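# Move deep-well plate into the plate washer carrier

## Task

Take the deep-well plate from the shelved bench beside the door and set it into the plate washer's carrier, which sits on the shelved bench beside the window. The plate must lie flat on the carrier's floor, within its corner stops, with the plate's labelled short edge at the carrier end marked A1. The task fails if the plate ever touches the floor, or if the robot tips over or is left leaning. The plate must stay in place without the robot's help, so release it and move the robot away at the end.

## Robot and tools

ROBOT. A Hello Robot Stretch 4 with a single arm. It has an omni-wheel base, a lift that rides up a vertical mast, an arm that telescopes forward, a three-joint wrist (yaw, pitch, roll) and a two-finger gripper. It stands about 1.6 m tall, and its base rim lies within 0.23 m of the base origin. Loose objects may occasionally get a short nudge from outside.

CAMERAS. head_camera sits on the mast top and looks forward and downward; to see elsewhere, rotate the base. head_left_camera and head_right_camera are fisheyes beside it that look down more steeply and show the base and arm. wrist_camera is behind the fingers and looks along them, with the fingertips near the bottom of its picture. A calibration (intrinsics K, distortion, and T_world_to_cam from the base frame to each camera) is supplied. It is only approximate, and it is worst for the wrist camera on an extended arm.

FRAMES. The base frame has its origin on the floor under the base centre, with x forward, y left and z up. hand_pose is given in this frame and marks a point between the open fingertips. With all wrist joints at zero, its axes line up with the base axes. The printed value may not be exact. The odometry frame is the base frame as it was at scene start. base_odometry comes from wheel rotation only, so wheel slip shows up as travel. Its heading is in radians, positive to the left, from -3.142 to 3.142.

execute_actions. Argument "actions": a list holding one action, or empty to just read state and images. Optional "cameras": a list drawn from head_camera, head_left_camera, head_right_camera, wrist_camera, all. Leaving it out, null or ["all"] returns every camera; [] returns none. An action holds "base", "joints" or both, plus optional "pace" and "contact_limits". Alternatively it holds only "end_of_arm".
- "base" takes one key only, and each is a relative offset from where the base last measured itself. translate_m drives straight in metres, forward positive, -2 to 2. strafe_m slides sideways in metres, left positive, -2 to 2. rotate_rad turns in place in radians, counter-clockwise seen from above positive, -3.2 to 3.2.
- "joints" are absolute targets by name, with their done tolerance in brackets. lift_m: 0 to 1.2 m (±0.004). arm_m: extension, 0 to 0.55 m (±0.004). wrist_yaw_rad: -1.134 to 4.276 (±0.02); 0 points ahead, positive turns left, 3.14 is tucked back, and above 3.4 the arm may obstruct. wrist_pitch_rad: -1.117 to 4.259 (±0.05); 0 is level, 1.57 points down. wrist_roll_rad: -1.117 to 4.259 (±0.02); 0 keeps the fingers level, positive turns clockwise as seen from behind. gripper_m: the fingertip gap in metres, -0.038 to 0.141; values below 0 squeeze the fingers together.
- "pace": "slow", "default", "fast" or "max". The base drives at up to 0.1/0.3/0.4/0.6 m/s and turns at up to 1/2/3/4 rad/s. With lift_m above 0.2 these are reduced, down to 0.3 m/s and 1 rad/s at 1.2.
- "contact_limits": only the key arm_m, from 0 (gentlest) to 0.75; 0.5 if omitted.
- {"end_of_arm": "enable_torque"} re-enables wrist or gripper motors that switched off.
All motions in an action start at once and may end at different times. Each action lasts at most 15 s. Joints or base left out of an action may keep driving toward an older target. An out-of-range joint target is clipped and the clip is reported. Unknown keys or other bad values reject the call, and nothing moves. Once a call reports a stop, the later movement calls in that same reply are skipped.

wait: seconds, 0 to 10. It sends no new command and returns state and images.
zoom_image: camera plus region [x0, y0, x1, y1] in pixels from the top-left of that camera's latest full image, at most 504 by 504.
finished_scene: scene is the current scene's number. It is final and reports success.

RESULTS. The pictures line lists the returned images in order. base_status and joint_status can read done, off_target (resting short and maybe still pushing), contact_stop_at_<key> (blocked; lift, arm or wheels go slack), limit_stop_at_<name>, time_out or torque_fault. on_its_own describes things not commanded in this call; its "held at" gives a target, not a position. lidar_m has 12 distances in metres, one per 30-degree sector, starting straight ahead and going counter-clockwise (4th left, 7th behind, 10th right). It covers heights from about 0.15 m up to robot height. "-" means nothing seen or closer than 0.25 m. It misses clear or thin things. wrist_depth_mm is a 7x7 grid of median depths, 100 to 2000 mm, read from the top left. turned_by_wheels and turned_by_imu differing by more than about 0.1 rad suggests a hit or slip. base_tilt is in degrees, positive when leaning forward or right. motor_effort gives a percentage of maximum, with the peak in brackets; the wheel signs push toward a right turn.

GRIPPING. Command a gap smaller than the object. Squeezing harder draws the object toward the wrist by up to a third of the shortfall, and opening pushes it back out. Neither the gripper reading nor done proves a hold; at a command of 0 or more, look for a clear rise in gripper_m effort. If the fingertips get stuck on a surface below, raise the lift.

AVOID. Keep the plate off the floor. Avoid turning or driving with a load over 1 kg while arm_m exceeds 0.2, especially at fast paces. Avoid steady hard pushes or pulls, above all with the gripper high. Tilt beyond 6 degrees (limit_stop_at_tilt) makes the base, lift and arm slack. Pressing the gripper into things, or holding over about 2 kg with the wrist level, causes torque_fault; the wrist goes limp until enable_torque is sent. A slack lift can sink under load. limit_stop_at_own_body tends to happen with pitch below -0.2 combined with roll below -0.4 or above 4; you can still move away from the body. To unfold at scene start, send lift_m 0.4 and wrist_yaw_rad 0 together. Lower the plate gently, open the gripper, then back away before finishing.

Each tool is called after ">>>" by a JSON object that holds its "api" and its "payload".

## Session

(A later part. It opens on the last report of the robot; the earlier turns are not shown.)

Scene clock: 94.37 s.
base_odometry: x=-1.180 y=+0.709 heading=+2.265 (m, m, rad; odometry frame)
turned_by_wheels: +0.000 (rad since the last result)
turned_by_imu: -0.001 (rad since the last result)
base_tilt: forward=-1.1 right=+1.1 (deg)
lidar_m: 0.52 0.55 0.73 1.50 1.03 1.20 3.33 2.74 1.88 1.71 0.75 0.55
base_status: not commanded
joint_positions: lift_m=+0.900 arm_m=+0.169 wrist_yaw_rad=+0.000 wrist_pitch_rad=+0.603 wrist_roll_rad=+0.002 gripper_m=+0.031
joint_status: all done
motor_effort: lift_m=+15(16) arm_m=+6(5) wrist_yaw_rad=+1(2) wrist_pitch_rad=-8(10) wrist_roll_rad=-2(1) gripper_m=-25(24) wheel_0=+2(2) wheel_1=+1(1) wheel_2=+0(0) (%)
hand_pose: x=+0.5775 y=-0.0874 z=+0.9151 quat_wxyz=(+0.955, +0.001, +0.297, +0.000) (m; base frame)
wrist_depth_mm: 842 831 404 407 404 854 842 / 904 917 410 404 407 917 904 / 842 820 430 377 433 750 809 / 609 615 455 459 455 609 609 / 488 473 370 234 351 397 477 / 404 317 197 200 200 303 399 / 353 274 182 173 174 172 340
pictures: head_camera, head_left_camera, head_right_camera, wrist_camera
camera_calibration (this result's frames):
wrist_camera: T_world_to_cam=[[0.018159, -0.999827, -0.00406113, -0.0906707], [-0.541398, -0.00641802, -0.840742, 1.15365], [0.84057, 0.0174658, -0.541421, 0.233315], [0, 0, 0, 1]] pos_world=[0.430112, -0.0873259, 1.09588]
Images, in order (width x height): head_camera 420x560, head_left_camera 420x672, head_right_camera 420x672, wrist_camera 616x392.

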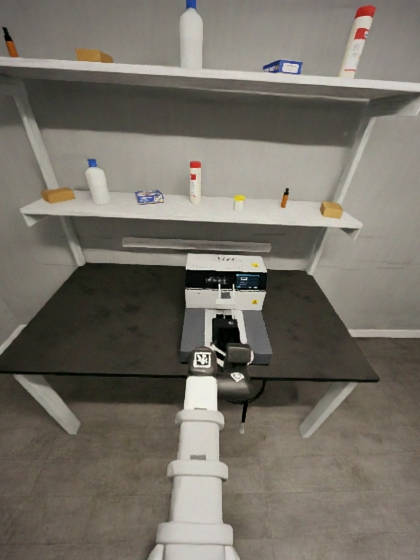

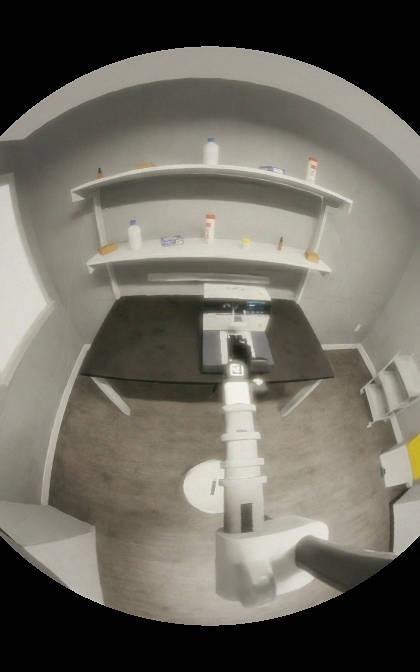

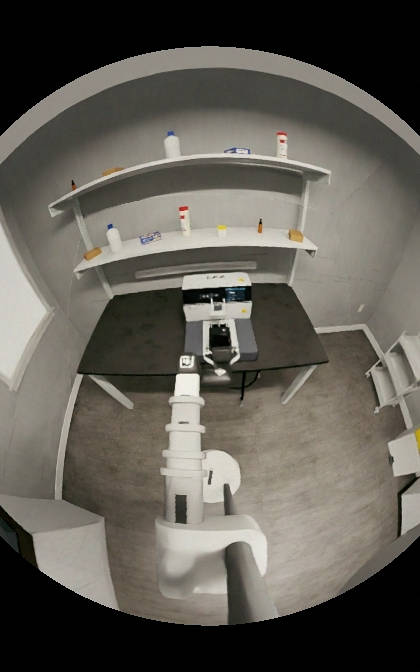

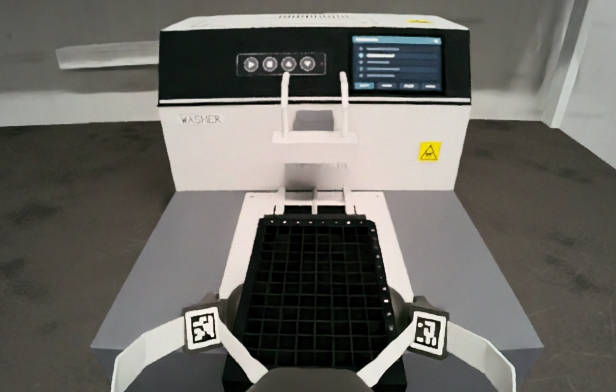

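>>> {"api": "execute_actions", "payload": {"actions": [{"joints":{"arm_m":0.268}}], "cameras": []}}

>>> {"api": "execute_actions", "payload": {"actions": [{"joints":{"lift_m":0.874},"pace":"slow"}]}}

Scene clock: 100.27 s.
base_odometry: x=-1.180 y=+0.709 heading=+2.265 (m, m, rad; odometry frame)
turned_by_wheels: +0.000 (rad since the last result)
turned_by_imu: -0.001 (rad since the last result)
base_tilt: forward=-1.0 right=+0.9 (deg)
lidar_m: 0.51 0.54 0.74 1.49 1.03 1.16 3.34 2.73 1.89 1.69 0.77 0.54
base_status: not commanded
joint_positions: lift_m=+0.900 arm_m=+0.267 wrist_yaw_rad=+0.000 wrist_pitch_rad=+0.603 wrist_roll_rad=+0.002 gripper_m=+0.031
joint_status: all done
motor_effort: lift_m=+15(15) arm_m=+6(5) wrist_yaw_rad=+1(1) wrist_pitch_rad=-9(8) wrist_roll_rad=-1(2) gripper_m=-25(23) wheel_0=+2(2) wheel_1=+1(0) wheel_2=+0(0) (%)
hand_pose: x=+0.6755 y=-0.0874 z=+0.9151 quat_wxyz=(+0.955, +0.001, +0.297, +0.000) (m; base frame)
wrist_depth_mm: 768 750 368 357 355 750 768 / 809 324 324 322 319 317 842 / 831 330 325 324 325 322 778 / 621 559 357 294 349 364 609 / 488 469 366 235 353 379 480 / 404 315 196 200 200 303 399 / 353 252 183 173 175 172 304
pictures: none
No camera images: the call's "cameras" was empty. Leave "cameras" out to get every camera's image.

Scene clock: 101.27 s.
base_odometry: x=-1.180 y=+0.709 heading=+2.265 (m, m, rad; odometry frame)
turned_by_wheels: +0.000 (rad since the last result)
turned_by_imu: +0.000 (rad since the last result)
base_tilt: forward=-1.0 right=+1.2 (deg)
lidar_m: 0.51 0.55 0.74 1.50 1.02 1.20 3.32 2.75 1.88 1.72 0.78 0.56
base_status: not commanded
joint_positions: lift_m=+0.874 arm_m=+0.267 wrist_yaw_rad=+0.000 wrist_pitch_rad=+0.603 wrist_roll_rad=+0.002 gripper_m=+0.031
joint_status: all done
motor_effort: lift_m=+15(14) arm_m=+6(6) wrist_yaw_rad=+1(1) wrist_pitch_rad=-8(10) wrist_roll_rad=-2(3) gripper_m=-22(23) wheel_0=+2(2) wheel_1=+1(0) wheel_2=+0(0) (%)
hand_pose: x=+0.6755 y=-0.0874 z=+0.8891 quat_wxyz=(+0.955, +0.001, +0.297, +0.000) (m; base frame)
wrist_depth_mm: 741 307 306 306 306 304 768 / 820 312 309 309 307 306 820 / 759 332 325 289 319 324 741 / 559 512 359 290 353 364 554 / 452 343 327 236 314 324 442 / 373 273 196 200 200 270 366 / 277 225 183 173 175 172 234
pictures: head_camera, head_left_camera, head_right_camera, wrist_camera
camera_calibration (this result's frames):
wrist_camera: T_world_to_cam=[[0.018102, -0.999828, -0.00406113, -0.0925312], [-0.541394, -0.00638704, -0.840745, 1.18487], [0.840574, 0.0174178, -0.541416, 0.136846], [0, 0, 0, 1]] pos_world=[0.528125, -0.087331, 1.06989]
Images, in order (width x height): head_camera 420x560, head_left_camera 420x672, head_right_camera 420x672, wrist_camera 616x392.

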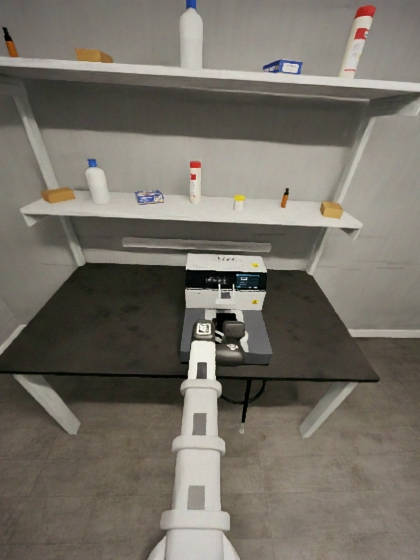

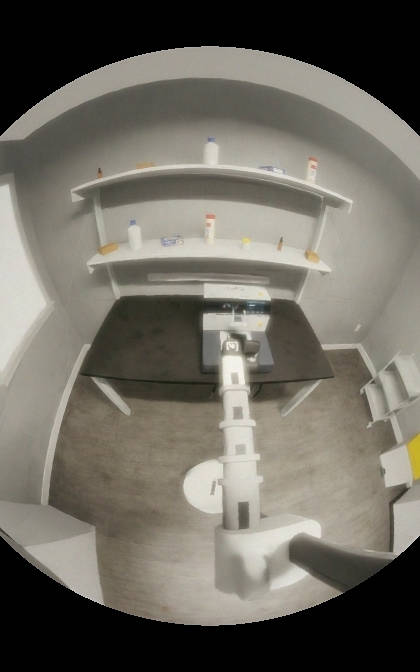

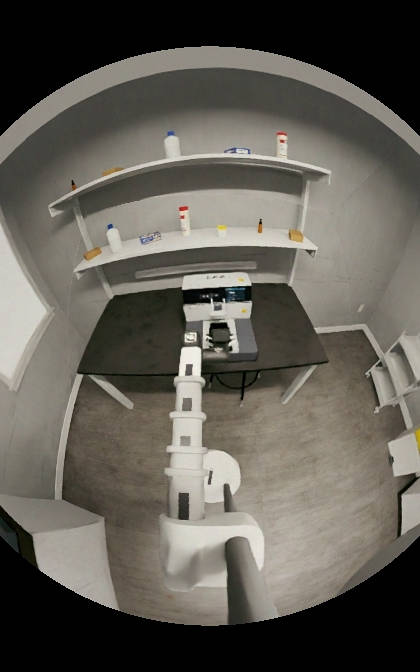

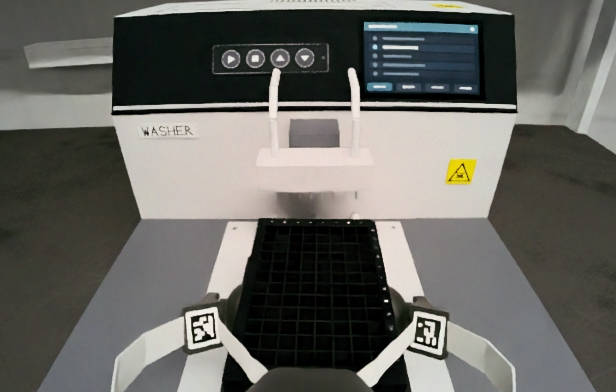

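>>> {"api": "execute_actions", "payload": {"actions": [{"joints":{"lift_m":0.866},"base":{"strafe_m":0.002},"pace":"slow"}], "cameras": ["wrist_camera"]}}

>>> {"api": "execute_actions", "payload": {"actions": [{"joints":{"lift_m":0.859},"pace":"slow"}], "cameras": ["wrist_camera"]}}

Scene clock: 105.10 s.
base_odometry: x=-1.182 y=+0.707 heading=+2.265 (m, m, rad; odometry frame)
turned_by_wheels: +0.000 (rad since the last result)
turned_by_imu: -0.001 (rad since the last result)
base_tilt: forward=-1.0 right=+1.1 (deg)
lidar_m: 0.52 0.53 0.77 1.50 1.04 1.19 3.32 2.73 1.87 1.71 0.79 0.56
base_status: done
joint_positions: lift_m=+0.867 arm_m=+0.267 wrist_yaw_rad=-0.001 wrist_pitch_rad=+0.600 wrist_roll_rad=+0.002 gripper_m=+0.031
joint_status: all done
motor_effort: lift_m=+13(16) arm_m=+6(6) wrist_yaw_rad=+5(5) wrist_pitch_rad=-1(9) wrist_roll_rad=-1(2) gripper_m=-23(24) wheel_0=+0(3) wheel_1=+0(9) wheel_2=+0(1) (%)
hand_pose: x=+0.6758 y=-0.0877 z=+0.8818 quat_wxyz=(+0.955, +0.001, +0.296, -0.001) (m; base frame)
wrist_depth_mm: 741 306 304 304 303 301 768 / 809 307 306 306 304 304 831 / 750 332 325 283 320 322 732 / 559 504 353 357 353 359 544 / 445 334 320 244 307 317 433 / 364 265 195 196 200 264 315 / 239 220 183 172 175 172 228
pictures: wrist_camera
camera_calibration (this result's frames):
wrist_camera: T_world_to_cam=[[0.0169548, -0.999848, -0.00401543, -0.0921086], [-0.539461, -0.00576635, -0.841991, 1.17871], [0.84184, 0.0164419, -0.539477, 0.130008], [0, 0, 0, 1]] pos_world=[0.527985, -0.0874353, 1.06223]
Images, in order (width x height): wrist_camera 616x392.

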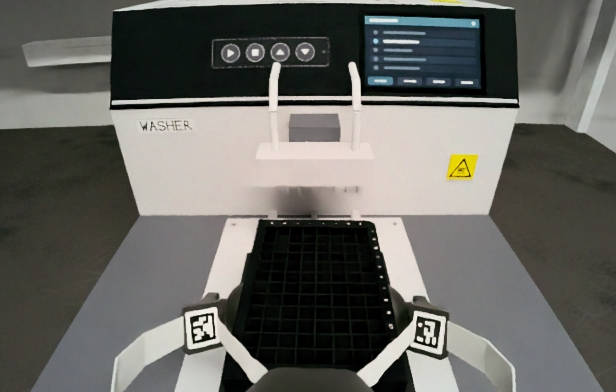

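Scene clock: 105.77 s.
base_odometry: x=-1.182 y=+0.707 heading=+2.264 (m, m, rad; odometry frame)
turned_by_wheels: +0.000 (rad since the last result)
turned_by_imu: +0.000 (rad since the last result)
base_tilt: forward=-1.1 right=+1.1 (deg)
lidar_m: 0.52 0.55 0.75 1.49 1.04 1.20 3.32 2.74 1.87 1.72 0.77 0.56
base_status: not commanded
joint_positions: lift_m=+0.860 arm_m=+0.267 wrist_yaw_rad=-0.005 wrist_pitch_rad=+0.597 wrist_roll_rad=+0.001 gripper_m=+0.030
joint_status: all done
on_its_own: wrist_yaw_rad is at rest, and its effort (+17) is outside its rest range (-13 to +13)
motor_effort: lift_m=+7(8) arm_m=+6(6) wrist_yaw_rad=+17(16) wrist_pitch_rad=+9(6) wrist_roll_rad=+0(2) gripper_m=-20(25) wheel_0=+0(0) wheel_1=+0(1) wheel_2=-5(5) (%)
hand_pose: x=+0.6759 y=-0.0887 z=+0.8760 quat_wxyz=(+0.956, +0.001, +0.294, -0.003) (m; base frame)
wrist_depth_mm: 750 304 306 306 304 303 778 / 809 306 307 304 306 306 831 / 768 330 325 285 322 329 750 / 559 362 355 355 355 364 549 / 442 332 307 234 304 315 439 / 362 263 196 197 198 259 314 / 232 216 177 174 176 195 227
pictures: wrist_camera
camera_calibration (this result's frames):
wrist_camera: T_world_to_cam=[[0.0132639, -0.999907, -0.00323073, -0.0913327], [-0.536922, -0.00439659, -0.843621, 1.17374], [0.843528, 0.0129244, -0.53693, 0.123118], [0, 0, 0, 1]] pos_world=[0.527564, -0.087755, 1.056]
Images, in order (width x height): wrist_camera 616x392.

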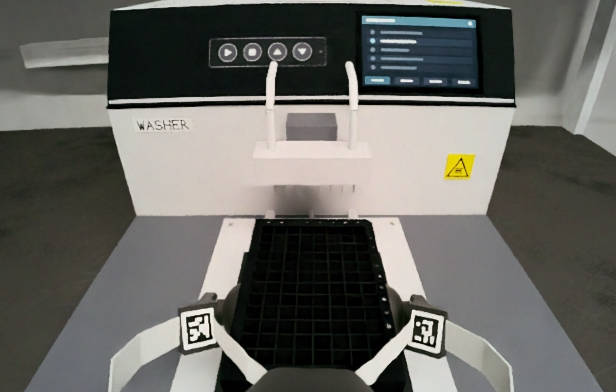

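Contact; release and inspect.

>>> {"api": "execute_actions", "payload": {"actions": [{"joints":{"lift_m":0.866,"gripper_m":0.13},"pace":"slow"}], "cameras": ["wrist_camera"]}}

>>> {"api": "execute_actions", "payload": {"actions": [{"joints":{"lift_m":0.9,"arm_m":0.08}}], "cameras": ["wrist_camera","head_camera"]}}

>>> {"api": "zoom_image", "payload": {"camera": "wrist_camera", "region": [210, 120, 420, 320]}}

>>> {"api": "zoom_image", "payload": {"camera": "head_camera", "region": [185, 285, 275, 375]}}

Scene clock: 113.60 s.
base_odometry: x=-1.182 y=+0.707 heading=+2.265 (m, m, rad; odometry frame)
turned_by_wheels: +0.000 (rad since the last result)
turned_by_imu: -0.001 (rad since the last result)
base_tilt: forward=-1.1 right=+0.9 (deg)
lidar_m: 0.52 0.54 0.74 1.50 1.04 1.19 3.31 2.73 1.89 1.72 0.77 0.56
base_status: not commanded
joint_positions: lift_m=+0.866 arm_m=+0.267 wrist_yaw_rad=-0.001 wrist_pitch_rad=+0.601 wrist_roll_rad=+0.002 gripper_m=+0.130
joint_status: all done
motor_effort: lift_m=+18(21) arm_m=+6(6) wrist_yaw_rad=+3(25) wrist_pitch_rad=-3(11) wrist_roll_rad=+0(2) gripper_m=-1(22) wheel_0=+0(0) wheel_1=+1(1) wheel_2=-3(7) (%)
hand_pose: x=+0.6758 y=-0.0876 z=+0.8813 quat_wxyz=(+0.955, +0.001, +0.296, -0.001) (m; base frame)
wrist_depth_mm: 723 306 303 303 303 303 778 / 809 306 304 304 304 301 831 / 750 330 324 282 319 324 732 / 554 500 357 355 355 359 539 / 442 330 320 234 304 314 433 / 362 255 206 201 204 245 274 / 237 224 219 150 171 219 228
pictures: wrist_camera
camera_calibration (this result's frames):
wrist_camera: T_world_to_cam=[[0.0178444, -0.999835, -0.00346968, -0.0930694], [-0.539749, -0.00671184, -0.841799, 1.17823], [0.841637, 0.0168942, -0.53978, 0.130187], [0, 0, 0, 1]] pos_world=[0.52804, -0.0873453, 1.06178]
Images, in order (width x height): wrist_camera 616x392.

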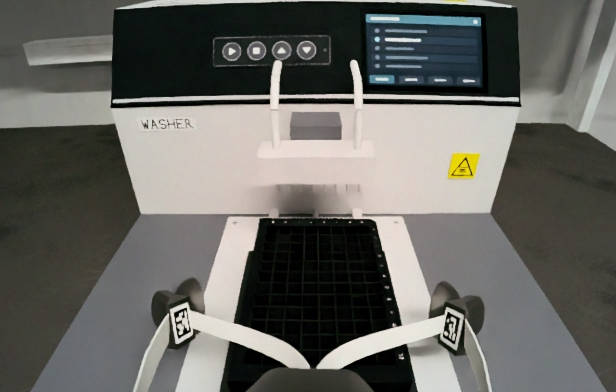

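Scene clock: 115.27 s.
base_odometry: x=-1.182 y=+0.707 heading=+2.265 (m, m, rad; odometry frame)
turned_by_wheels: +0.000 (rad since the last result)
turned_by_imu: +0.000 (rad since the last result)
base_tilt: forward=-1.2 right=+1.0 (deg)
lidar_m: 0.53 0.55 0.74 1.49 1.03 1.18 3.33 2.74 1.88 1.71 0.79 0.56
base_status: not commanded
joint_positions: lift_m=+0.900 arm_m=+0.081 wrist_yaw_rad=+0.000 wrist_pitch_rad=+0.602 wrist_roll_rad=+0.002 gripper_m=+0.130
joint_status: all done
motor_effort: lift_m=+24(28) arm_m=-6(7) wrist_yaw_rad=+2(3) wrist_pitch_rad=-5(7) wrist_roll_rad=+0(0) gripper_m=+1(2) wheel_0=+0(0) wheel_1=+1(1) wheel_2=-2(3) (%)
hand_pose: x=+0.4897 y=-0.0874 z=+0.9145 quat_wxyz=(+0.955, +0.001, +0.296, +0.000) (m; base frame)
wrist_depth_mm: 917 904 484 480 480 917 917 / 991 1008 484 484 484 1025 976 / 831 820 530 445 530 809 820 / 615 621 462 357 455 603 597 / 492 473 370 347 353 382 484 / 404 392 353 373 362 364 402 / 353 357 353 151 347 353 351
pictures: head_camera, wrist_camera
camera_calibration (this result's frames):
wrist_camera: T_world_to_cam=[[0.0182449, -0.999827, -0.00365567, -0.0895364], [-0.540863, -0.00679443, -0.841084, 1.10564], [0.840913, 0.0173227, -0.540893, 0.306121], [0, 0, 0, 1]] pos_world=[0.342213, -0.0873115, 1.09519]
Images, in order (width x height): head_camera 420x560, wrist_camera 616x392.

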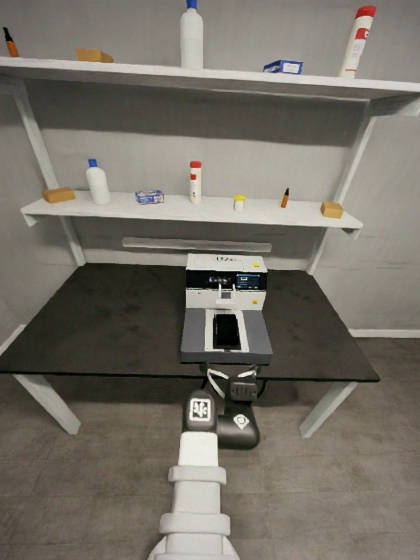

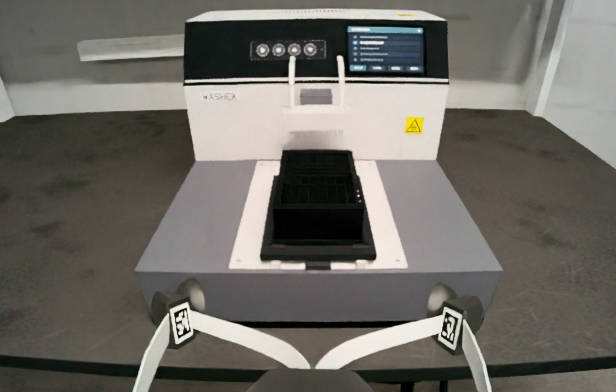

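Region (210, 120, 420, 320) of wrist_camera's 616x392 image, scaled by 2.400; it fills the top 480 rows of this view, and the rest is white.

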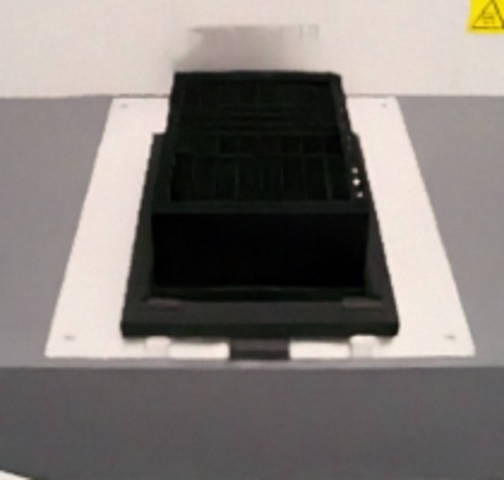

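Region (185, 285, 275, 375) of head_camera's 420x560 image, scaled by 5.600, with more detail than that image has.

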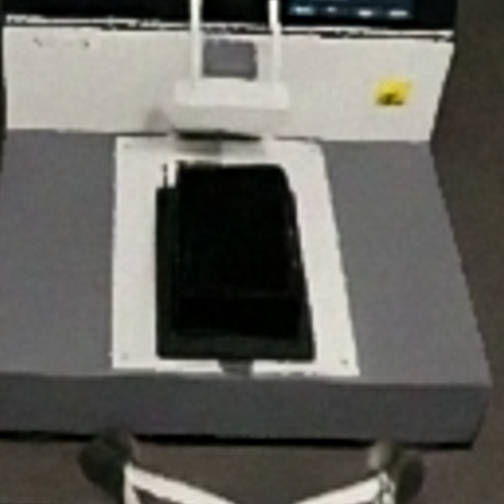

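>>> {"api": "execute_actions", "payload": {"actions": [{"joints":{"lift_m":0.97,"arm_m":0.3,"wrist_pitch_rad":1.2,"wrist_yaw_rad":-0.5},"base":{"strafe_m":0.1}}], "cameras": ["wrist_camera"]}}

Scene clock: 123.47 s.
base_odometry: x=-1.259 y=+0.643 heading=+2.265 (m, m, rad; odometry frame)
turned_by_wheels: +0.000 (rad since the last result)
turned_by_imu: -0.001 (rad since the last result)
base_tilt: forward=-1.0 right=+1.0 (deg)
lidar_m: 0.51 0.55 0.75 1.40 0.95 1.06 3.34 2.74 1.98 1.82 0.78 0.56
base_status: done
joint_positions: lift_m=+0.970 arm_m=+0.299 wrist_yaw_rad=-0.500 wrist_pitch_rad=+1.201 wrist_roll_rad=+0.002 gripper_m=+0.130
joint_status: all done
motor_effort: lift_m=+24(24) arm_m=+6(8) wrist_yaw_rad=+1(4) wrist_pitch_rad=-5(3) wrist_roll_rad=+0(1) gripper_m=+0(0) wheel_0=+1(8) wheel_1=-1(9) wheel_2=+0(0) (%)
hand_pose: x=+0.5195 y=-0.1267 z=+0.8789 quat_wxyz=(+0.799, +0.140, +0.547, -0.205) (m; base frame)
wrist_depth_mm: 306 336 353 290 359 466 462 / 439 340 314 270 330 336 430 / 413 315 306 255 304 384 404 / 384 296 289 283 364 384 1205 / 359 279 278 345 362 1138 1138 / 336 329 330 1060 1060 1042 1060 / 322 317 1008 151 991 1008 991
pictures: wrist_camera
camera_calibration (this result's frames):
wrist_camera: T_world_to_cam=[[-0.467802, -0.883732, -0.0133632, 0.146254], [-0.811387, 0.435403, -0.389969, 0.891673], [0.350447, -0.171586, -0.920731, 0.827218], [0, 0, 0, 1]] pos_world=[0.502014, -0.11705, 1.11132]
Images, in order (width x height): wrist_camera 616x392.

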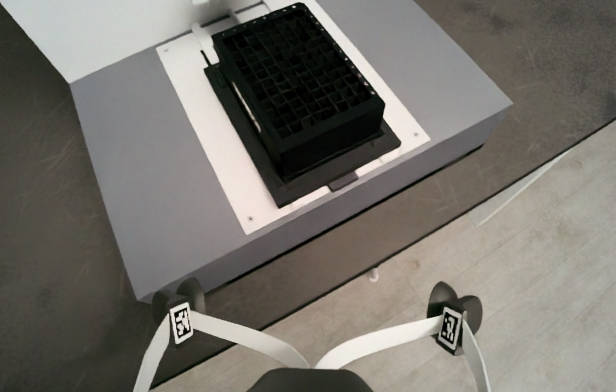

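>>> {"api": "zoom_image", "payload": {"camera": "wrist_camera", "region": [180, 0, 420, 220]}}

Region (180, 0, 420, 220) of wrist_camera's 616x392 image, scaled by 2.100; it fills the top 462 rows of this view, and the rest is white.

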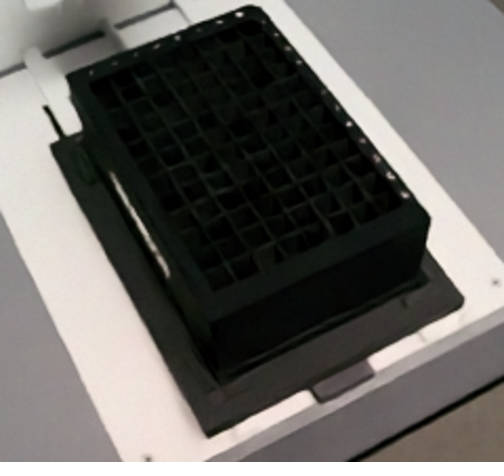

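>>> {"api": "execute_actions", "payload": {"actions": [{"base":{"translate_m":-0.3},"joints":{"arm_m":0},"pace":"fast"}], "cameras": []}}

>>> {"api": "finished_scene", "payload": {"scene": 1}}

Scene clock: 130.00 s.
base_odometry: x=-1.067 y=+0.413 heading=+2.265 (m, m, rad; odometry frame)
turned_by_wheels: +0.000 (rad since the last result)
turned_by_imu: -0.002 (rad since the last result)
base_tilt: forward=-1.1 right=+1.1 (deg)
lidar_m: 0.81 0.85 1.46 1.08 0.81 1.05 2.35 2.40 2.00 1.88 1.86 0.87
base_status: done
joint_positions: lift_m=+0.970 arm_m=+0.001 wrist_yaw_rad=-0.500 wrist_pitch_rad=+1.201 wrist_roll_rad=+0.002 gripper_m=+0.130
joint_status: all done
motor_effort: lift_m=+23(24) arm_m=-6(5) wrist_yaw_rad=+2(1) wrist_pitch_rad=-4(2) wrist_roll_rad=+0(1) gripper_m=-1(2) wheel_0=-2(6) wheel_1=+0(11) wheel_2=-1(8) (%)
hand_pose: x=+0.2215 y=-0.1267 z=+0.8789 quat_wxyz=(+0.799, +0.141, +0.547, -0.205) (m; base frame)
wrist_depth_mm: 1308 1397 1537 1499 1464 1499 1537 / 1464 1430 1397 1430 1366 1397 1397 / 1336 1336 1308 1336 1308 1308 1281 / 1255 1255 1205 1229 1205 1205 1182 / 1160 1182 1138 1160 1138 1138 1138 / 1098 1078 1078 1078 1060 1042 1060 / 1025 1008 1008 152 1008 991 991
pictures: none
No camera images: the call's "cameras" was empty. Leave "cameras" out to get every camera's image.

The scene is finished: the task was done.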